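# Reorient a pinched spanner in the right hand

## Task

The right hand starts with the spanner dangling from the tip of its handle, pinched between thumb and index finger. Using in-hand manipulation, rotate it until its orientation relative to the hand matches the two goal pictures and the grip sits at the handle position those pictures show. Only this hand may touch the spanner; the wrist camera, its bracket and the arm's final link count as part of the hand. Any contact with something else, or the spanner leaving the hand, is a failure. To finish, keep the spanner motionless in a firm grip for a moment, with the palm pointing straight down and no hand motor reporting "moving", then declare completion. A loose grip at the end fails. Nothing may be knocked or placed off the table.

## Robot and tools

Robot: a humanoid upper body on a stand past the table's -x edge (table edge at x = 0.18 m), facing about +x. Only the right arm (7 joints) and its five-fingered right hand move. The right shoulder sits roughly 0.28 m above the pelvis, 0.14 m toward -y and 0.06 m toward +x; the hand point can be at most 0.59 m from it.

Scene frame: table top is z = 0, +z up, +x away from the robot, -y is the robot's right. Results report end_effector_position (m) and end_effector_quat_wxyz of the hand point in this frame; long reach makes the printed value less accurate.

Hand point: a spot 0.05 m in front of the palm where index pad and thumb tip meet in a pinch. Its own axes: +z along the straightened fingers (fingertips 0.06-0.07 m beyond it), +y out of the palm, +x across the palm toward the little finger. Palm facing straight down means its +y points to world -z. A wrist bracket on the little-finger side protrudes 0.03 m past the point along +y and 0.11 m across the palm; it can collide.

Row format (used by execute_actions and move): 14 numbers, each in [-1, 1], for the single right arm: dx, dy, dz, rx, ry, rz, little, ring, middle, index, thumb_bend, thumb_turn, force_limit, speed. The first six are an offset, not a pose: a displacement of the hand point from its measured pose at the start of the action, expressed in the hand point's own axes. 1.0 equals 0.6 m for dx, dy, dz and 180 degrees for the rotation vector rx, ry, rz. Every row in an action is measured from that same start pose. The six hand numbers are absolute targets: fingers and thumb_bend -1 straight to +1 fully curled; thumb_turn -1 beside the palm to +1 opposite the fingers. A pinch is roughly index +0.22, thumb_bend +0.75, thumb_turn +0.57. force_limit maps linearly from about 0 N (-1) to 10 N (+1) at the fingertip, 15 N for the two thumb motors; it only stops closing motions. speed maps from nearly 0 (-1) to full (+1), full taking 0.6 s for a whole finger stroke; use -0.9 or below for gentle closing, since fast fingers overshoot the force limit.

execute_actions(actions): a list of actions; each action is a list of up to 15 rows, one per 1/30 s step, the last row repeated to fill 15 steps. An empty list just returns state and images. Each step the commanded pose is clipped to 70 mm and 16 degrees from the measured pose, so large offsets need several actions; the arm stops at the last clipped pose. Step readings list positions; HELD marks a step that was held back.

move(target, speed, blocking): drives the hand point in a straight line toward one 14-number row, whose offset is taken from the pose in the latest result that shows one. speed is in m/s, 0.002 to 0.5 (default 0.25), rotation capped at twice that in rad/s. Path duration 0.5 to 10 s. It does not avoid obstacles; faster contact hits harder, and aiming farther past contact presses harder. Hand numbers are sent at the start. The "move:" line reports the ending (done, off_target, moving, held, fault), limits (paced = clipped pose; held = steps blocked, after which motion can surge) and distance to target. With blocking=false you get a result after 0.5 s and must use wait or stop before new moves or actions.

wait(seconds, 0 to 10): lets time pass holding the last command; returns early if a move ends. stop(): brakes a running move. zoom_image(camera, region): camera is cam_head, cam_high, cam_low or cam_wrist; region [x0, y0, x1, y1] in pixels, at most 504 by 504. show_instructions(): shows the reference (goal) images. finished_scene(scene): ends the current scene by number, irreversibly.

Hand state: hand_measured (positions on the target scale), hand_stopped_by (moving, target, force, stalled, fault) and hand_load_n (fingertip load, positive when pushed open), each six values in row order. A motor moves only when its target changes by at least 0.01; once done it locks (holds at least 15 N). Resending identical numbers keeps a grip. To squeeze more, raise force_limit and send a more closed target; to loosen, send a more open one. A lost grip shows as loads near 0.

Cameras: cam_head, cam_high, cam_low (896x504) and cam_wrist (504x504 fisheye), returned in that order; calibrations are given, with small per-scene errors.

Joint limits and load limits apply; wrist pitch and yaw tolerate only 4.4 N m, other joints 22 N m, held weight included. Exceeding one freezes the arm for 10 s. Holding loads heats motors: MOTOR HOT warns from 90 C, and at 120 C the arm drops. A "pose unreachable" line means clearance checks altered the command. The robot keeps its last command while you compose replies.

Avoid: the spanner touching anything but the hand, dropping it, slamming or pushing hard, and anything leaving the table. Finish with palm down, spanner still and firmly held, no motor "moving".

Each tool is called after "Call:" as name(argument=value, ...), one argument or row to a line, values as JSON.

## Session

Call:
show_instructions(
)

Call:
execute_actions(
  actions=[],
)

Reference images for this scene: goal picture from the wrist camera place, goal picture looking into the palm, FIVE-FINGER HAND page 1.

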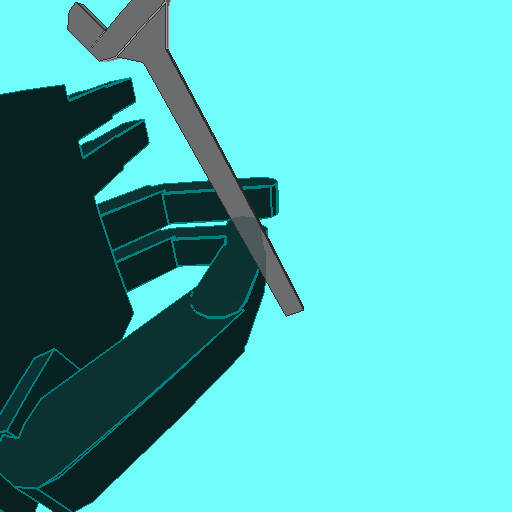

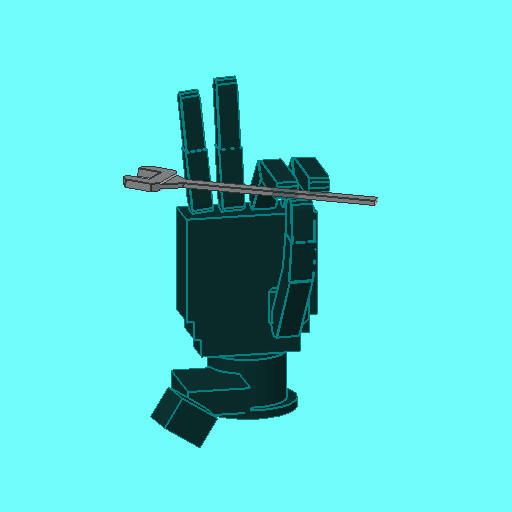

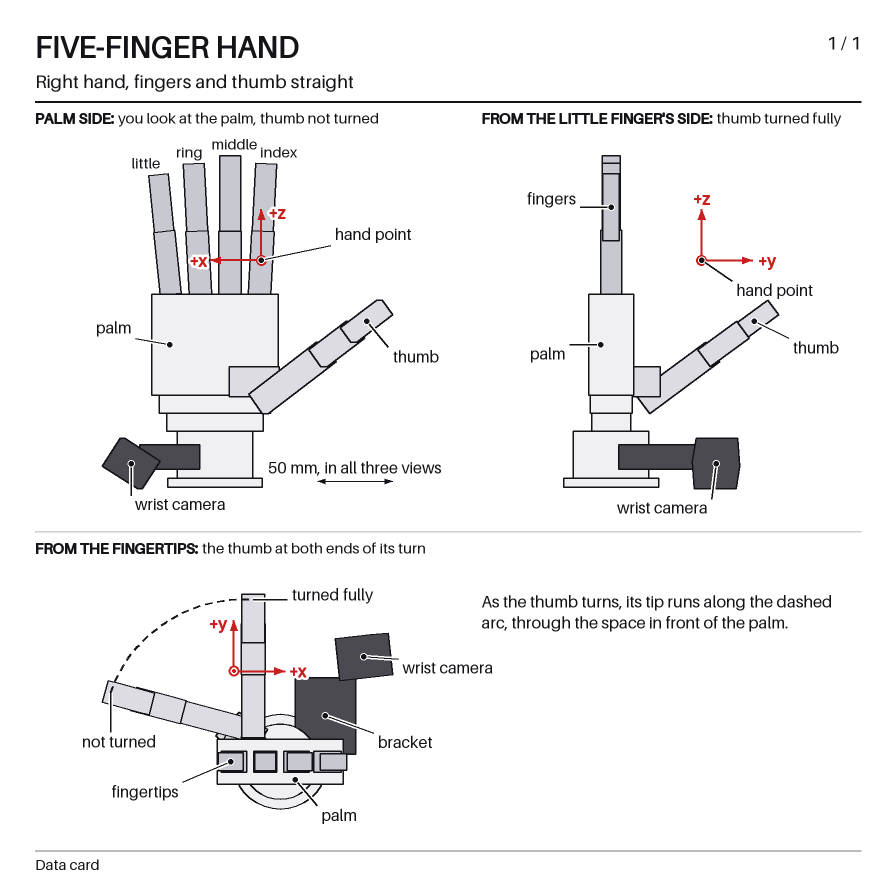

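Scene clock: 0.00 s.
end_effector_position=(+0.3853, -0.0350, +0.3109) hand_measured=(-1.000, -1.000, -1.000, +0.182, +0.750, +0.570) hand_load_n=(+0.0, +0.0, +0.0, +7.5, +1.0, -0.5) hand_stopped_by=(target, target, target, target, target, target) hand_force_limit=0.00 hand_speed=-0.80 end_effector_quat_wxyz=(+0.631, -0.636, +0.278, -0.346)
Joint positions: [-0.864 -1.205  0.176 -0.658 -0.23   0.296  0.523]
Joint velocities: [-0.002  0.    -0.014 -0.002 -0.003  0.     0.   ]
Motor temperatures (°C, as the motors report them): [31 37 33 36 41 27 27]
Hand target: +0.385, -0.035, +0.311; +0.631, -0.636, +0.278, -0.346
camera_calibration (this result's frames):
cam_wrist: T_world_to_cam=[[0.0650524, 0.00365888, -0.997875, 0.281365], [-0.936336, 0.345981, -0.059772, 0.393283], [0.345027, 0.938234, 0.0259328, 0.019615], [0, 0, 0, 1]] pos_world=[0.343173, -0.155501, 0.303765]

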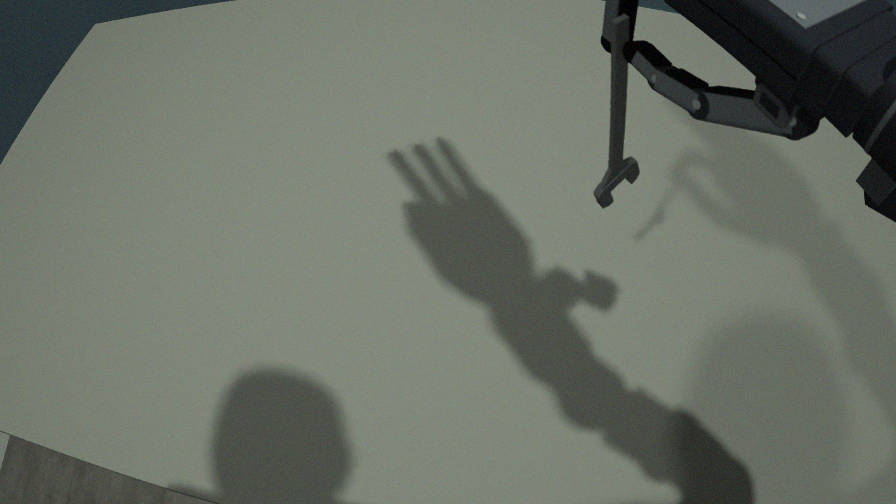

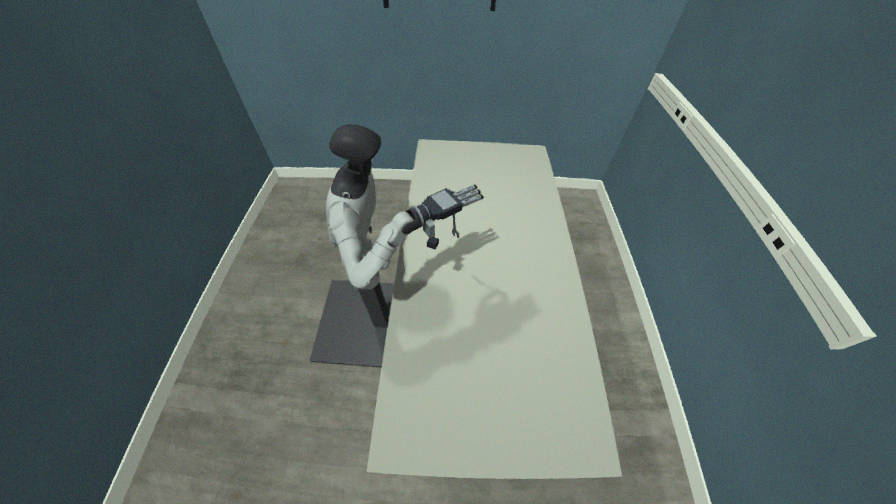

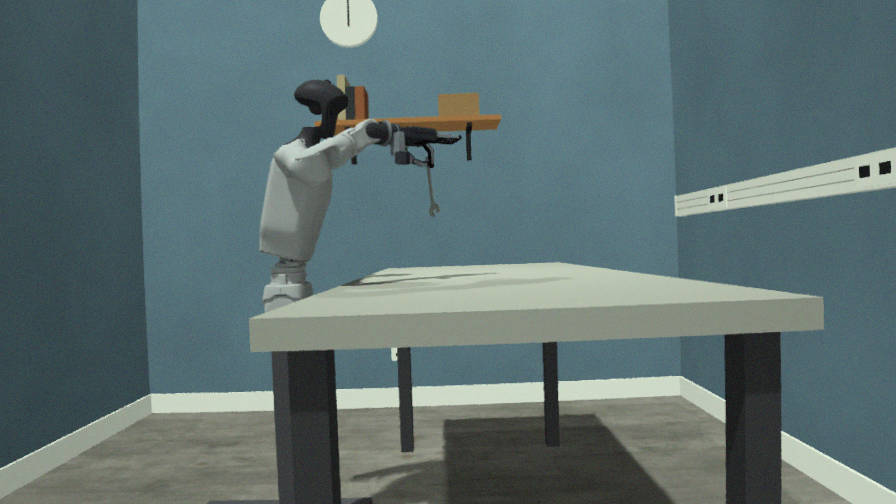

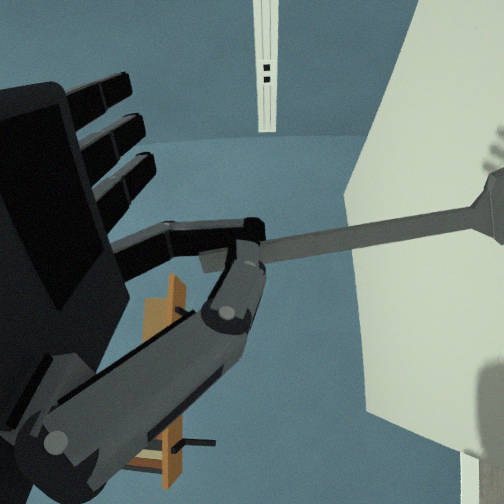

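Call:
move(
  target=[0,0,0,0,0,0.62,-1,-1,-1,0.172,0.75,0.57,0,-0.9],
  speed=0.2,
)

Scene clock: 5.60 s.
end_effector_position=(+0.3915, -0.0419, +0.3105) hand_measured=(-1.000, -1.000, -1.000, +0.172, +0.750, +0.570) hand_load_n=(+0.0, +0.0, +0.0, +3.5, +0.5, -0.5) hand_stopped_by=(target, target, target, target, target, target) hand_force_limit=0.00 hand_speed=-0.90 end_effector_quat_wxyz=(+0.646, -0.109, +0.688, +0.312)
Joint positions: [-0.608 -0.262 -0.424 -0.615  0.775  1.153  0.248]
Joint velocities: [-0.009 -0.005  0.012 -0.002  0.003  0.007  0.   ]
Motor temperatures (°C, as the motors report them): [33 38 34 36 41 28 27]
Hand target: +0.391, -0.041, +0.312; +0.646, -0.109, +0.687, +0.314
Off the commanded pose: 0.009 m, 3 deg.
move: off_target
camera_calibration (this result's frames):
cam_wrist: T_world_to_cam=[[-0.530524, 0.776852, 0.339184, 0.131029], [-0.297672, -0.545391, 0.783543, -0.147831], [0.793685, 0.314723, 0.52059, -0.331317], [0, 0, 0, 1]] pos_world=[0.288471, -0.0781426, 0.243869]

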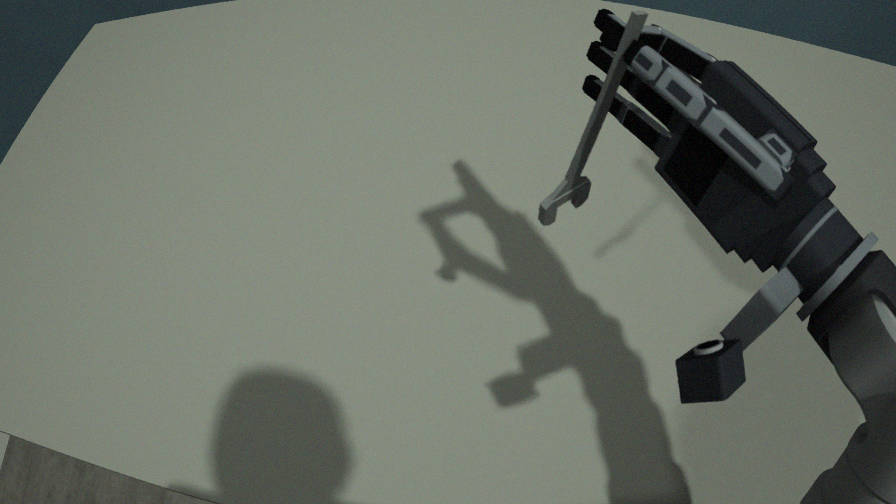

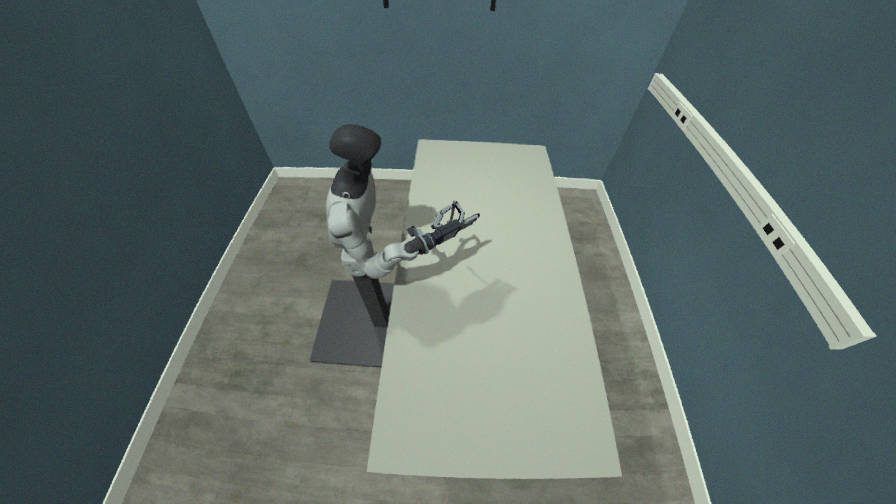

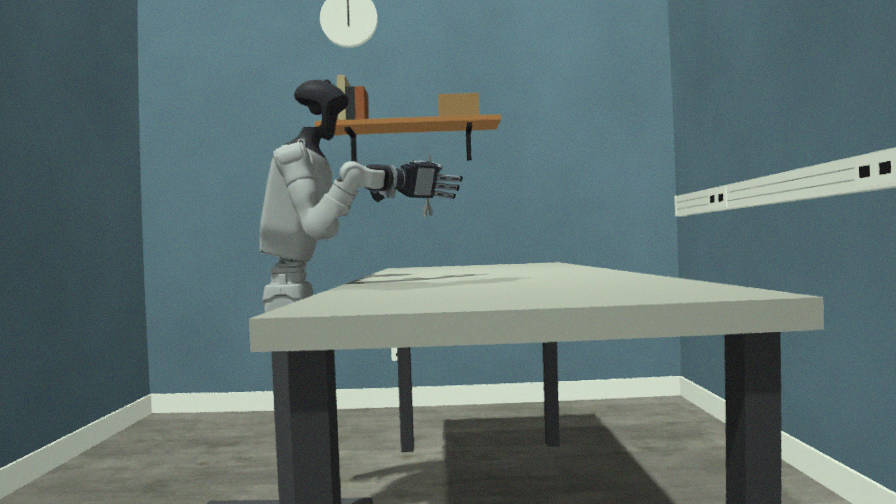

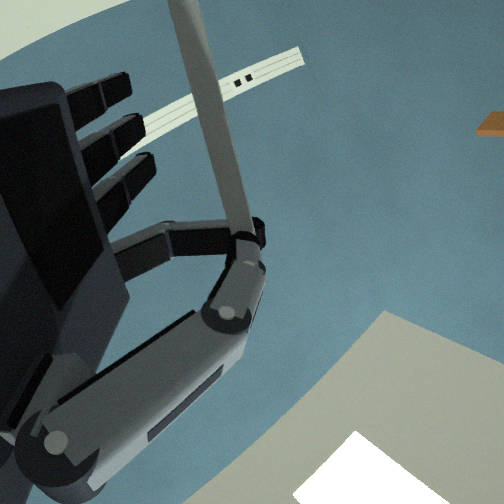

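Lagging; loosen a bit.

Call:
move(
  target=[0,0,0,0,0,0,-1,-1,-1,0.166,0.75,0.57,0,-0.9],
)

Scene clock: 6.43 s.
end_effector_position=(+0.3914, -0.0418, +0.3105) hand_measured=(-1.000, -1.000, -1.000, +0.166, +0.750, +0.570) hand_load_n=(+0.0, +0.0, +0.0, +1.5, +0.0, -0.5) hand_stopped_by=(target, target, target, target, target, target) hand_force_limit=0.00 hand_speed=-0.90 end_effector_quat_wxyz=(+0.646, -0.109, +0.688, +0.313)
Joint positions: [-0.608 -0.262 -0.425 -0.615  0.775  1.154  0.248]
Joint velocities: [ 0.    -0.006 -0.005  0.002  0.005  0.     0.   ]
Motor temperatures (°C, as the motors report them): [33 38 34 36 41 29 27]
Hand target: +0.391, -0.042, +0.310; +0.646, -0.109, +0.688, +0.312
Off the commanded pose: 0.000 m, 0 deg.
move: done
camera_calibration (this result's frames):
cam_wrist: T_world_to_cam=[[-0.530631, 0.776653, 0.339472, 0.130906], [-0.29728, -0.545597, 0.783549, -0.147939], [0.79376, 0.314857, 0.520394, -0.331266], [0, 0, 0, 1]] pos_world=[0.28843, -0.078082, 0.243867]

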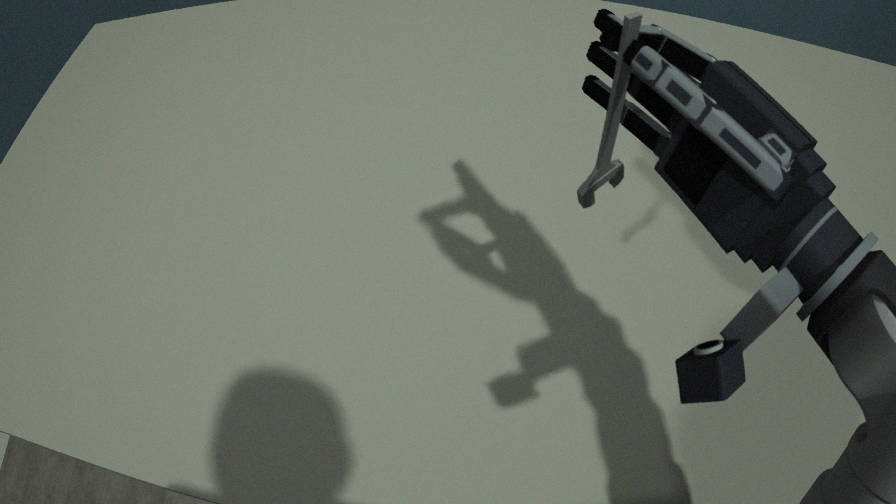

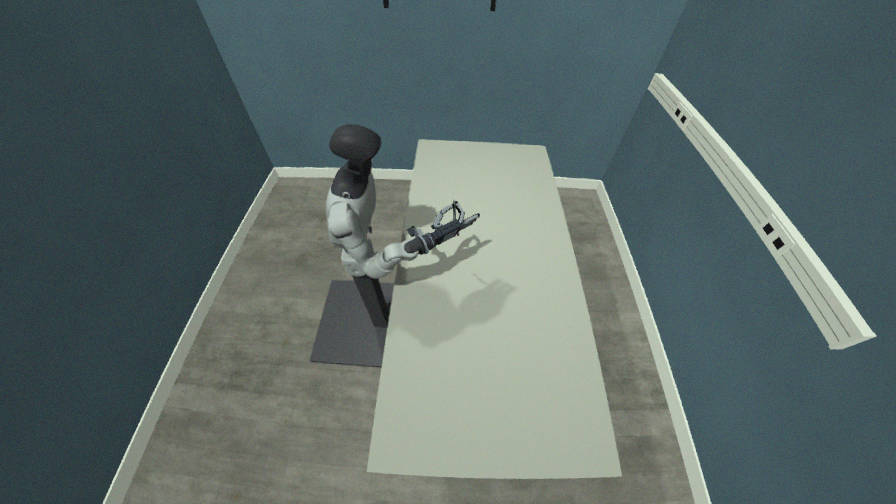

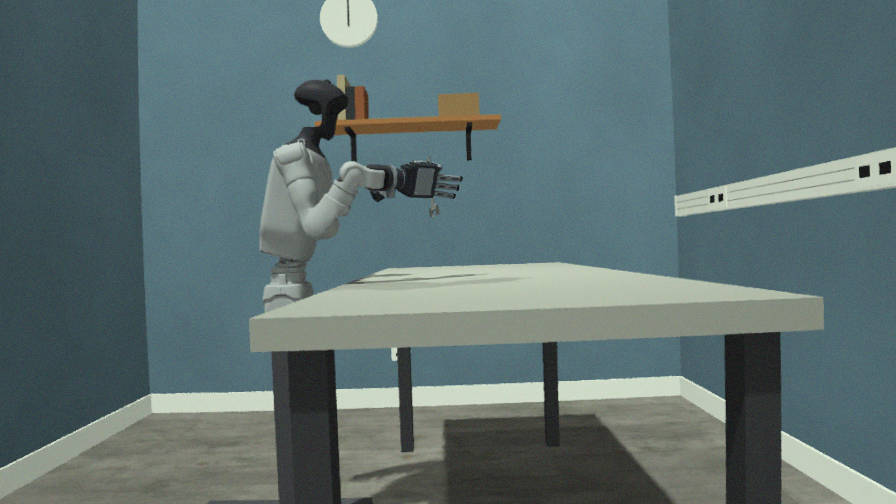

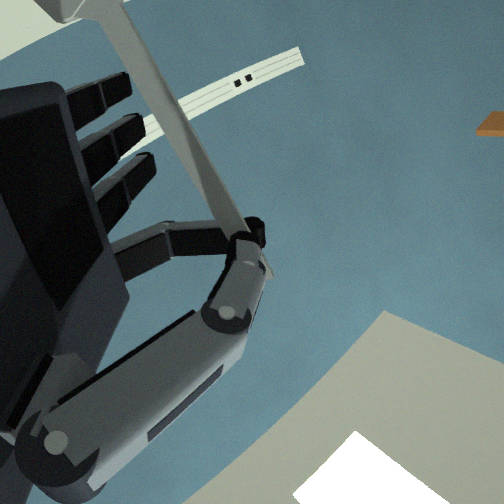

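Call:
move(
  target=[0,0,0,0,0,0,-1,-1,0.1,0.172,0.75,0.57,0,-0.5],
)

Call:
move(
  target=[0,0,0,0,0,0,-1,-1,0.3,0.3,0.75,0.57,0.4,-0.9],
)

Call:
move(
  target=[0,0,0,0,0,0,-1,-1,0.3,0.3,0.75,0.8,0.4,-0.9],
)

Call:
move(
  target=[0,0,0,0,0,-0.62,-1,-1,0.3,0.3,0.75,0.8,0.4,-0.9],
)

Call:
move(
  target=[0,0,0,0,0,-0.36,-1,-1,0.3,0.3,0.75,0.8,0.4,-0.9],
)

Scene clock: 8.63 s.
end_effector_position=(+0.3914, -0.0418, +0.3105) hand_measured=(-1.000, -1.000, +0.100, +0.170, +0.750, +0.570) hand_load_n=(+0.0, +0.0, +0.0, +3.0, +0.5, -0.5) hand_stopped_by=(target, target, target, target, target, target) hand_force_limit=0.00 hand_speed=-0.50 end_effector_quat_wxyz=(+0.646, -0.109, +0.688, +0.313)
Joint positions: [-0.608 -0.262 -0.425 -0.615  0.775  1.154  0.248]
Joint velocities: [ 0.009 -0.003  0.     0.005  0.     0.     0.   ]
Motor temperatures (°C, as the motors report them): [34 38 33 36 41 30 27]
Hand target: +0.391, -0.042, +0.310; +0.646, -0.109, +0.688, +0.313
Off the commanded pose: 0.000 m, 0 deg.
move: done
camera_calibration (this result's frames):
cam_wrist: T_world_to_cam=[[-0.530632, 0.776652, 0.339472, 0.130906], [-0.29728, -0.545597, 0.783549, -0.147939], [0.79376, 0.314858, 0.520394, -0.331266], [0, 0, 0, 1]] pos_world=[0.28843, -0.0780819, 0.243867]

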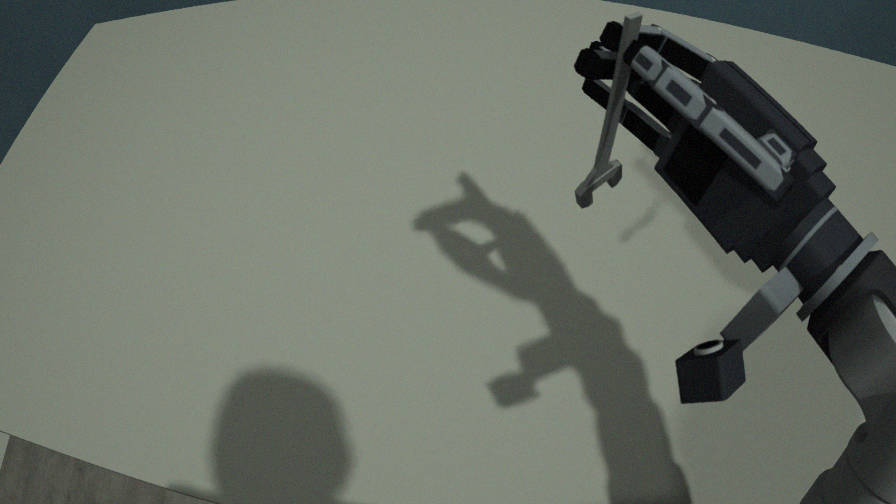

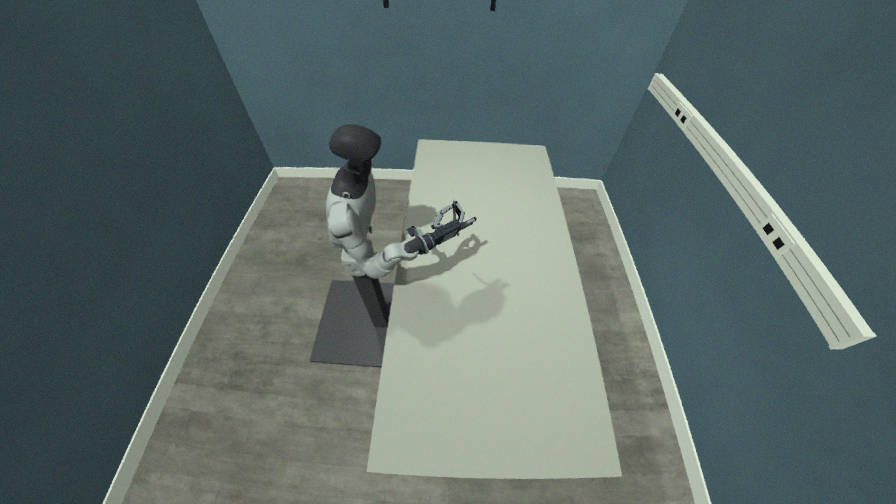

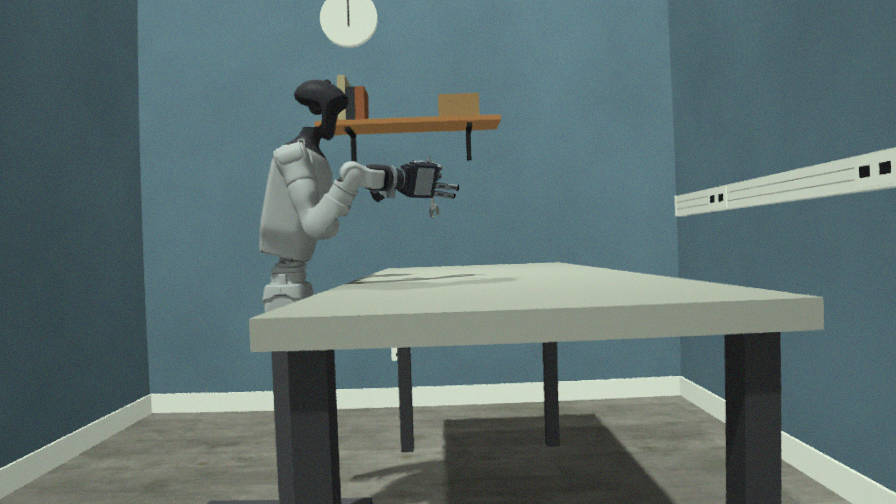

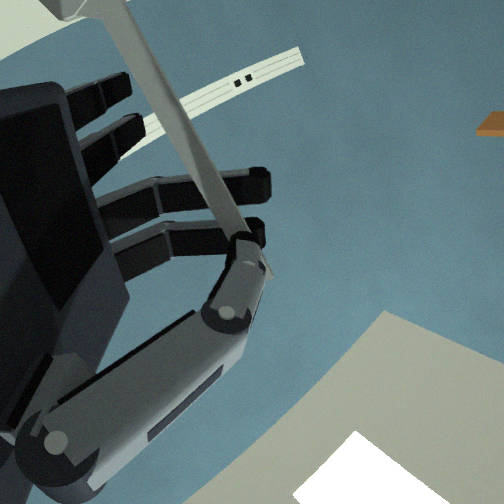

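Scene clock: 9.57 s.
end_effector_position=(+0.3914, -0.0418, +0.3105) hand_measured=(-1.000, -1.000, +0.214, +0.178, +0.748, +0.570) hand_load_n=(+0.0, +0.0, +7.0, +9.5, +4.0, +1.0) hand_stopped_by=(target, target, force, force, target, target) hand_force_limit=0.40 hand_speed=-0.90 end_effector_quat_wxyz=(+0.646, -0.109, +0.688, +0.313)
Joint positions: [-0.608 -0.262 -0.425 -0.615  0.775  1.154  0.248]
Joint velocities: [ 0.009  0.005 -0.008  0.     0.     0.     0.   ]
Motor temperatures (°C, as the motors report them): [34 38 33 36 41 30 27]
Hand target: +0.391, -0.042, +0.310; +0.646, -0.109, +0.688, +0.313
Off the commanded pose: 0.000 m, 0 deg.
move: done
camera_calibration (this result's frames):
cam_wrist: T_world_to_cam=[[-0.530632, 0.776652, 0.339472, 0.130906], [-0.29728, -0.545597, 0.783549, -0.147939], [0.79376, 0.314858, 0.520394, -0.331266], [0, 0, 0, 1]] pos_world=[0.28843, -0.0780819, 0.243867]

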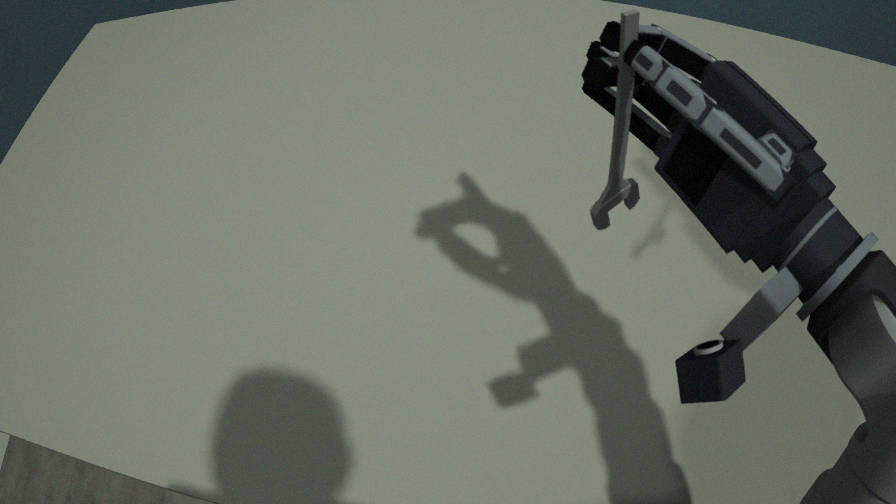

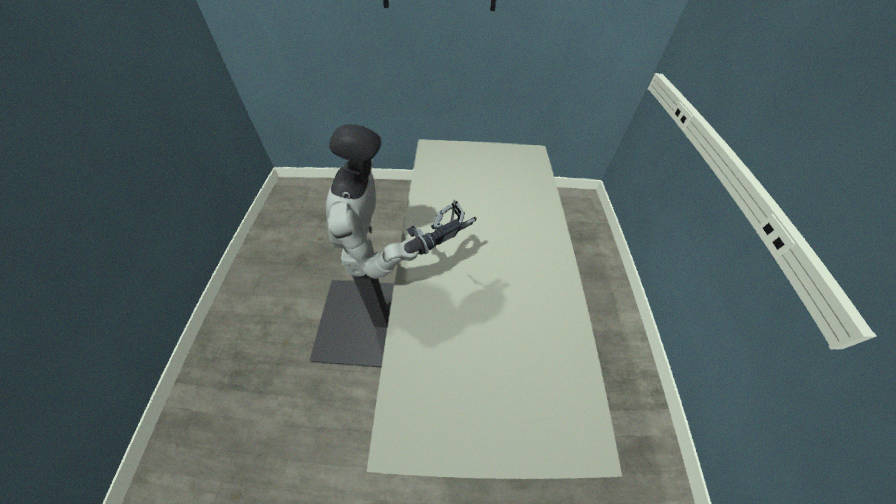

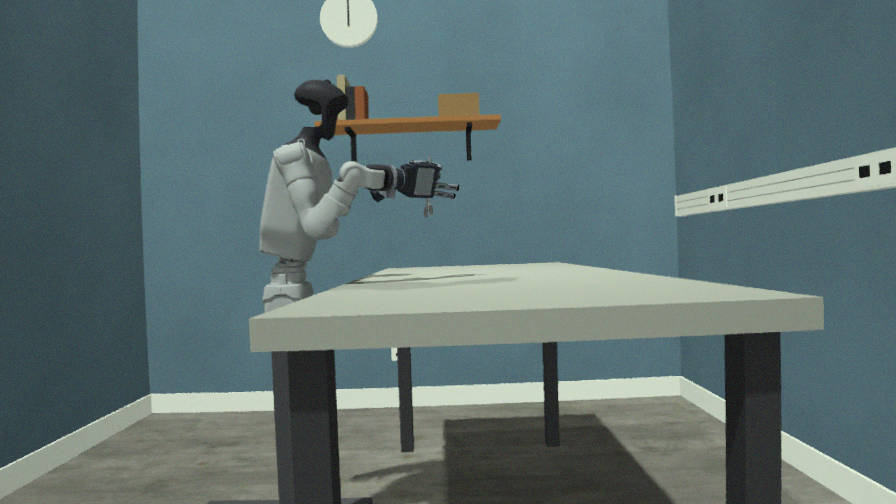

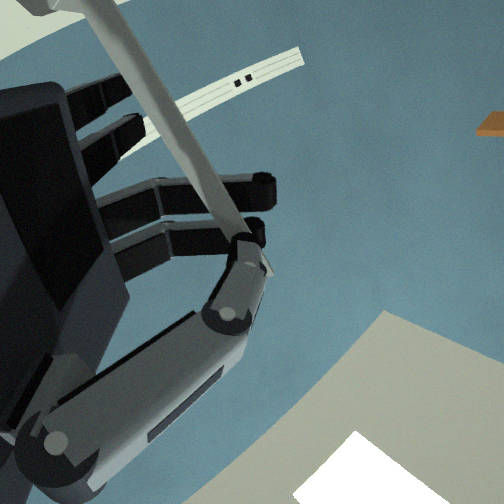

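Scene clock: 11.43 s.
end_effector_position=(+0.3914, -0.0418, +0.3105) hand_measured=(-1.000, -1.000, +0.212, +0.178, +0.746, +0.798) hand_load_n=(+0.0, +0.0, +12.5, +7.0, +7.0, +7.5) hand_stopped_by=(target, target, force, force, target, target) hand_force_limit=0.40 hand_speed=-0.90 end_effector_quat_wxyz=(+0.646, -0.109, +0.688, +0.313)
Joint positions: [-0.608 -0.262 -0.425 -0.615  0.775  1.154  0.248]
Joint velocities: [ 0.     0.018  0.002 -0.002 -0.008  0.     0.   ]
Motor temperatures (°C, as the motors report them): [34 38 33 37 41 30 27]
Hand target: +0.391, -0.042, +0.310; +0.646, -0.109, +0.688, +0.313
Off the commanded pose: 0.000 m, 0 deg.
move: done
camera_calibration (this result's frames):
cam_wrist: T_world_to_cam=[[-0.530632, 0.776652, 0.339472, 0.130906], [-0.29728, -0.545597, 0.783549, -0.147939], [0.79376, 0.314857, 0.520394, -0.331266], [0, 0, 0, 1]] pos_world=[0.28843, -0.078082, 0.243867]

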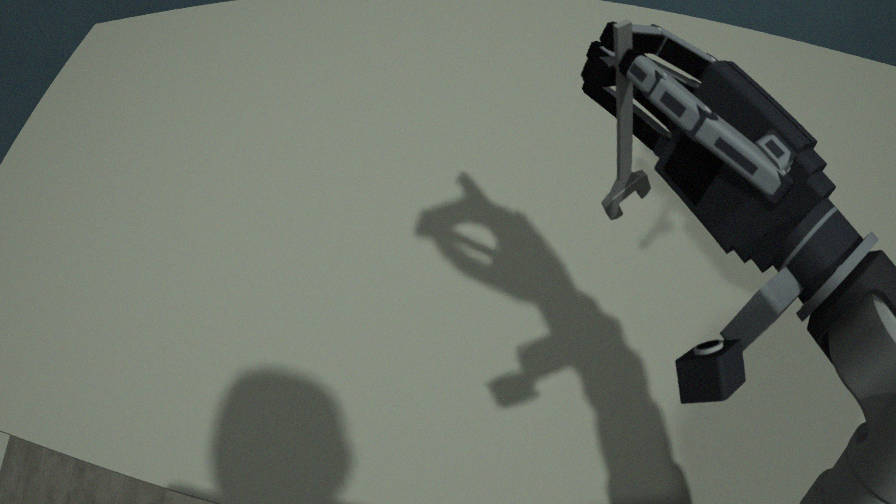

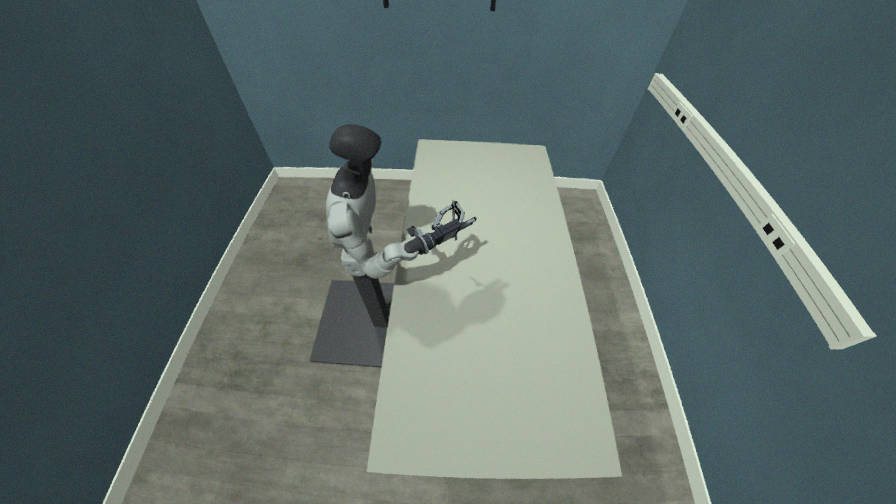

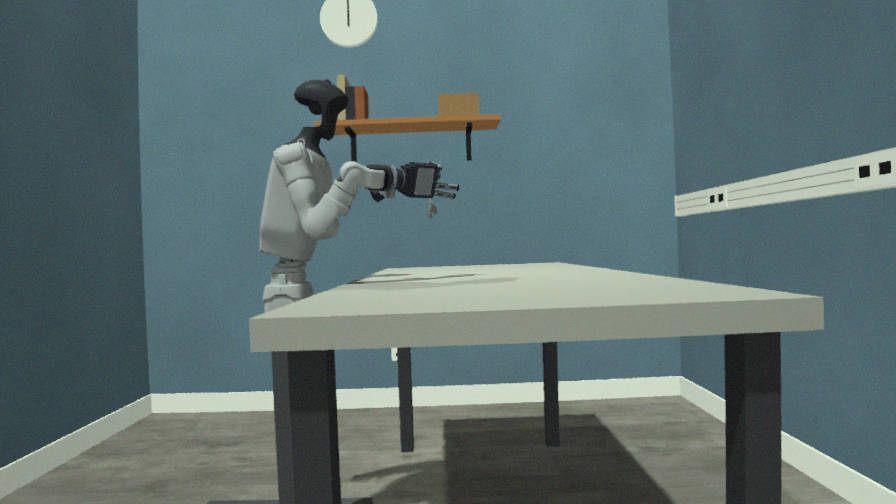

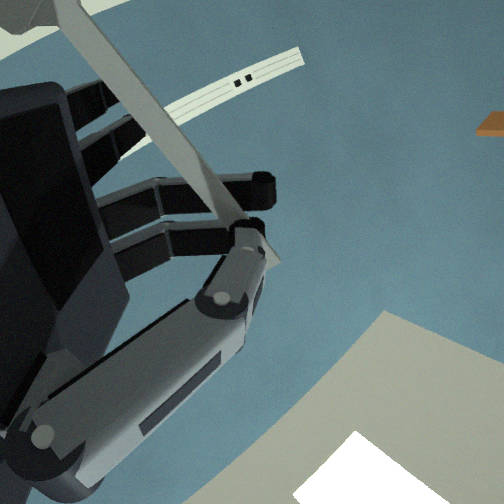

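Scene clock: 15.67 s.
end_effector_position=(+0.3863, -0.0355, +0.3096) hand_measured=(-1.000, -1.000, +0.212, +0.178, +0.746, +0.798) hand_load_n=(+0.0, +0.0, +12.5, +7.0, +7.0, +8.0) hand_stopped_by=(target, target, force, force, target, target) hand_force_limit=0.40 hand_speed=-0.90 end_effector_quat_wxyz=(+0.631, -0.636, +0.282, -0.344)
Joint positions: [-0.861 -1.198  0.175 -0.653 -0.232  0.296  0.528]
Joint velocities: [-0.003  0.002  0.009  0.    -0.006  0.     0.   ]
Motor temperatures (°C, as the motors report them): [35 39 34 37 41 31 28]
Hand target: +0.386, -0.035, +0.310; +0.629, -0.637, +0.279, -0.347
Off the commanded pose: 0.008 m, 3 deg.
move: off_target
camera_calibration (this result's frames):
cam_wrist: T_world_to_cam=[[0.0580535, 0.0069137, -0.99829, 0.28296], [-0.935846, 0.348551, -0.0520083, 0.391754], [0.347595, 0.937264, 0.0267047, 0.0185606], [0, 0, 0, 1]] pos_world=[0.343743, -0.155898, 0.302355]

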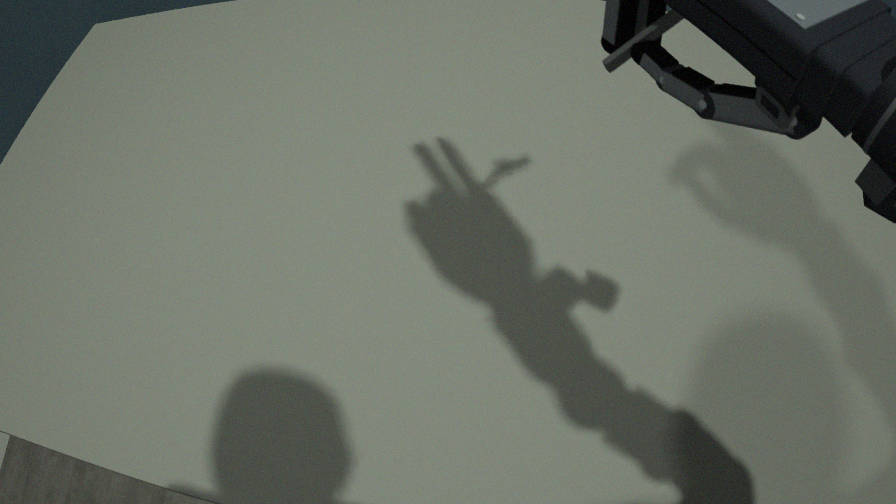

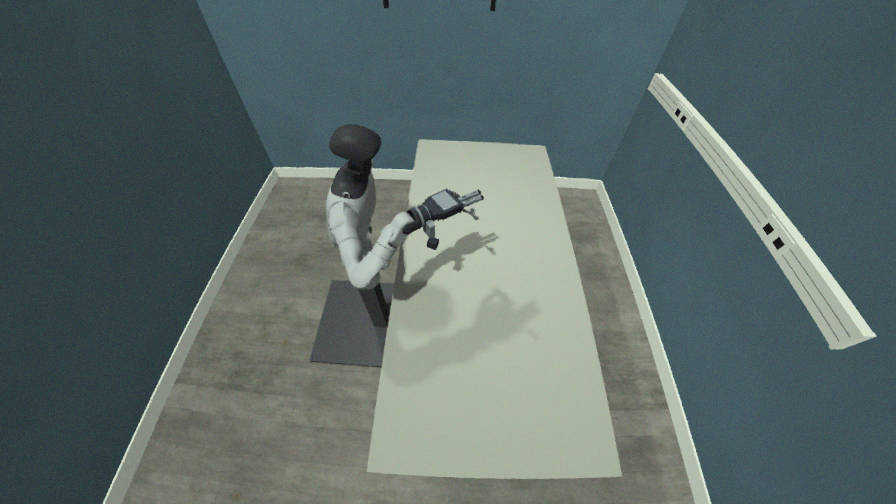

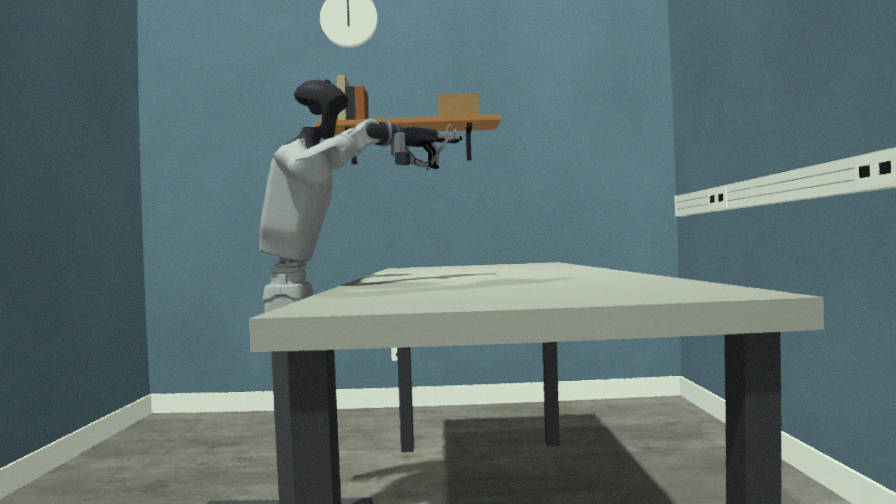

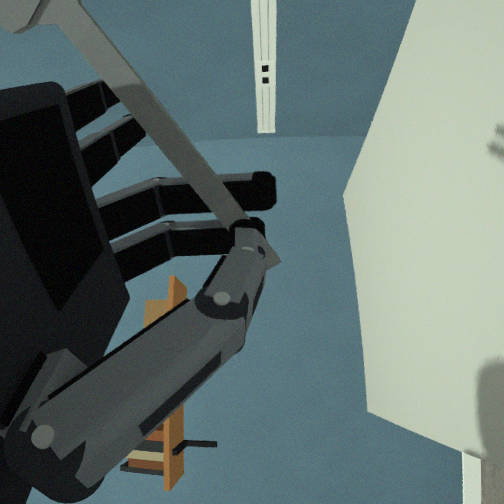

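Scene clock: 18.27 s.
end_effector_position=(+0.3875, -0.0383, +0.3074) hand_measured=(-1.000, -1.000, +0.212, +0.178, +0.746, +0.798) hand_load_n=(+0.0, +0.0, +12.5, +7.0, +7.0, +8.0) hand_stopped_by=(target, target, force, force, target, target) hand_force_limit=0.40 hand_speed=-0.90 end_effector_quat_wxyz=(-0.347, +0.694, +0.098, +0.623)
Joint positions: [-1.209 -1.316  0.643 -0.865 -1.142  0.051  0.745]
Joint velocities: [0.    0.    0.002 0.005 0.    0.    0.002]
Motor temperatures (°C, as the motors report them): [36 39 34 36 41 30 28]
Hand target: +0.387, -0.038, +0.308; -0.346, +0.693, +0.101, +0.624
Off the commanded pose: 0.004 m, 1 deg.
move: off_target
camera_calibration (this result's frames):
cam_wrist: T_world_to_cam=[[0.571174, -0.71295, -0.40677, -0.127515], [-0.616122, -0.0449439, -0.786367, 0.480614], [0.542359, 0.699773, -0.464935, 0.087385], [0, 0, 0, 1]] pos_world=[0.321556, -0.130461, 0.366698]

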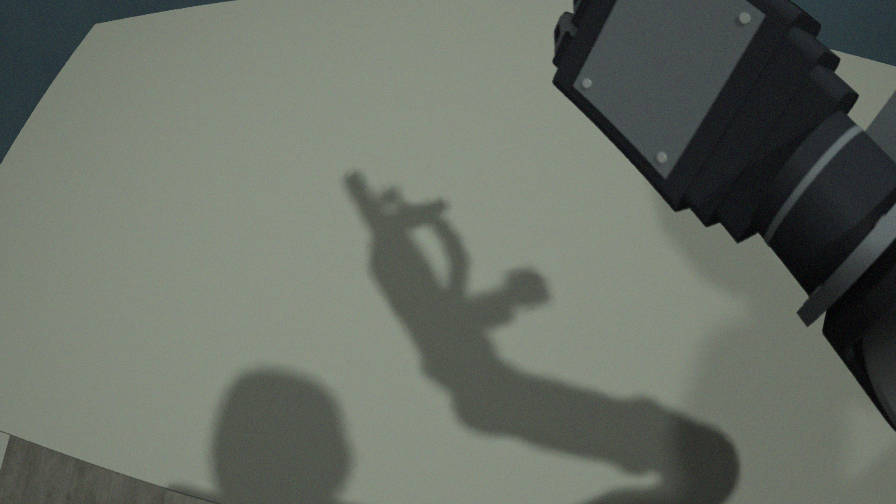

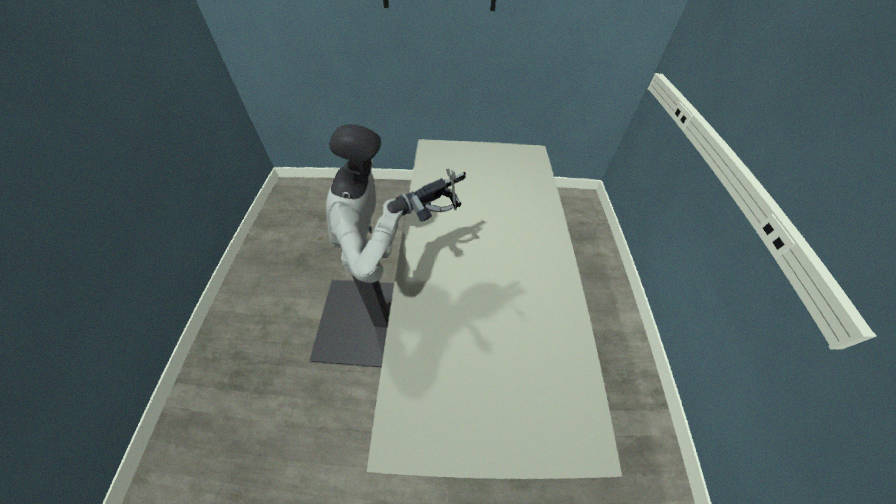

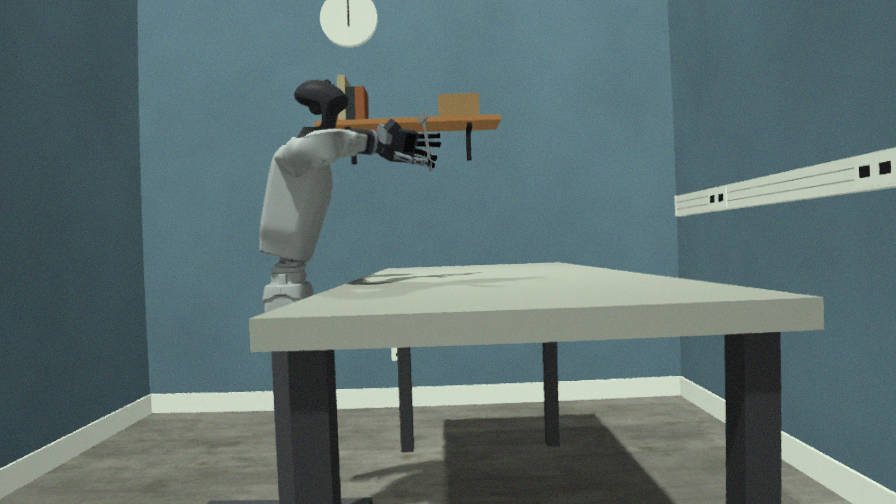

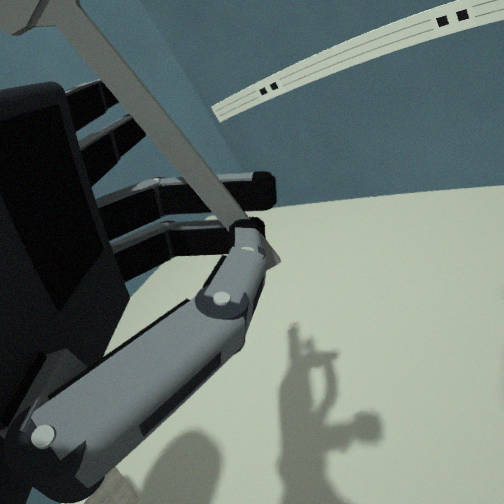

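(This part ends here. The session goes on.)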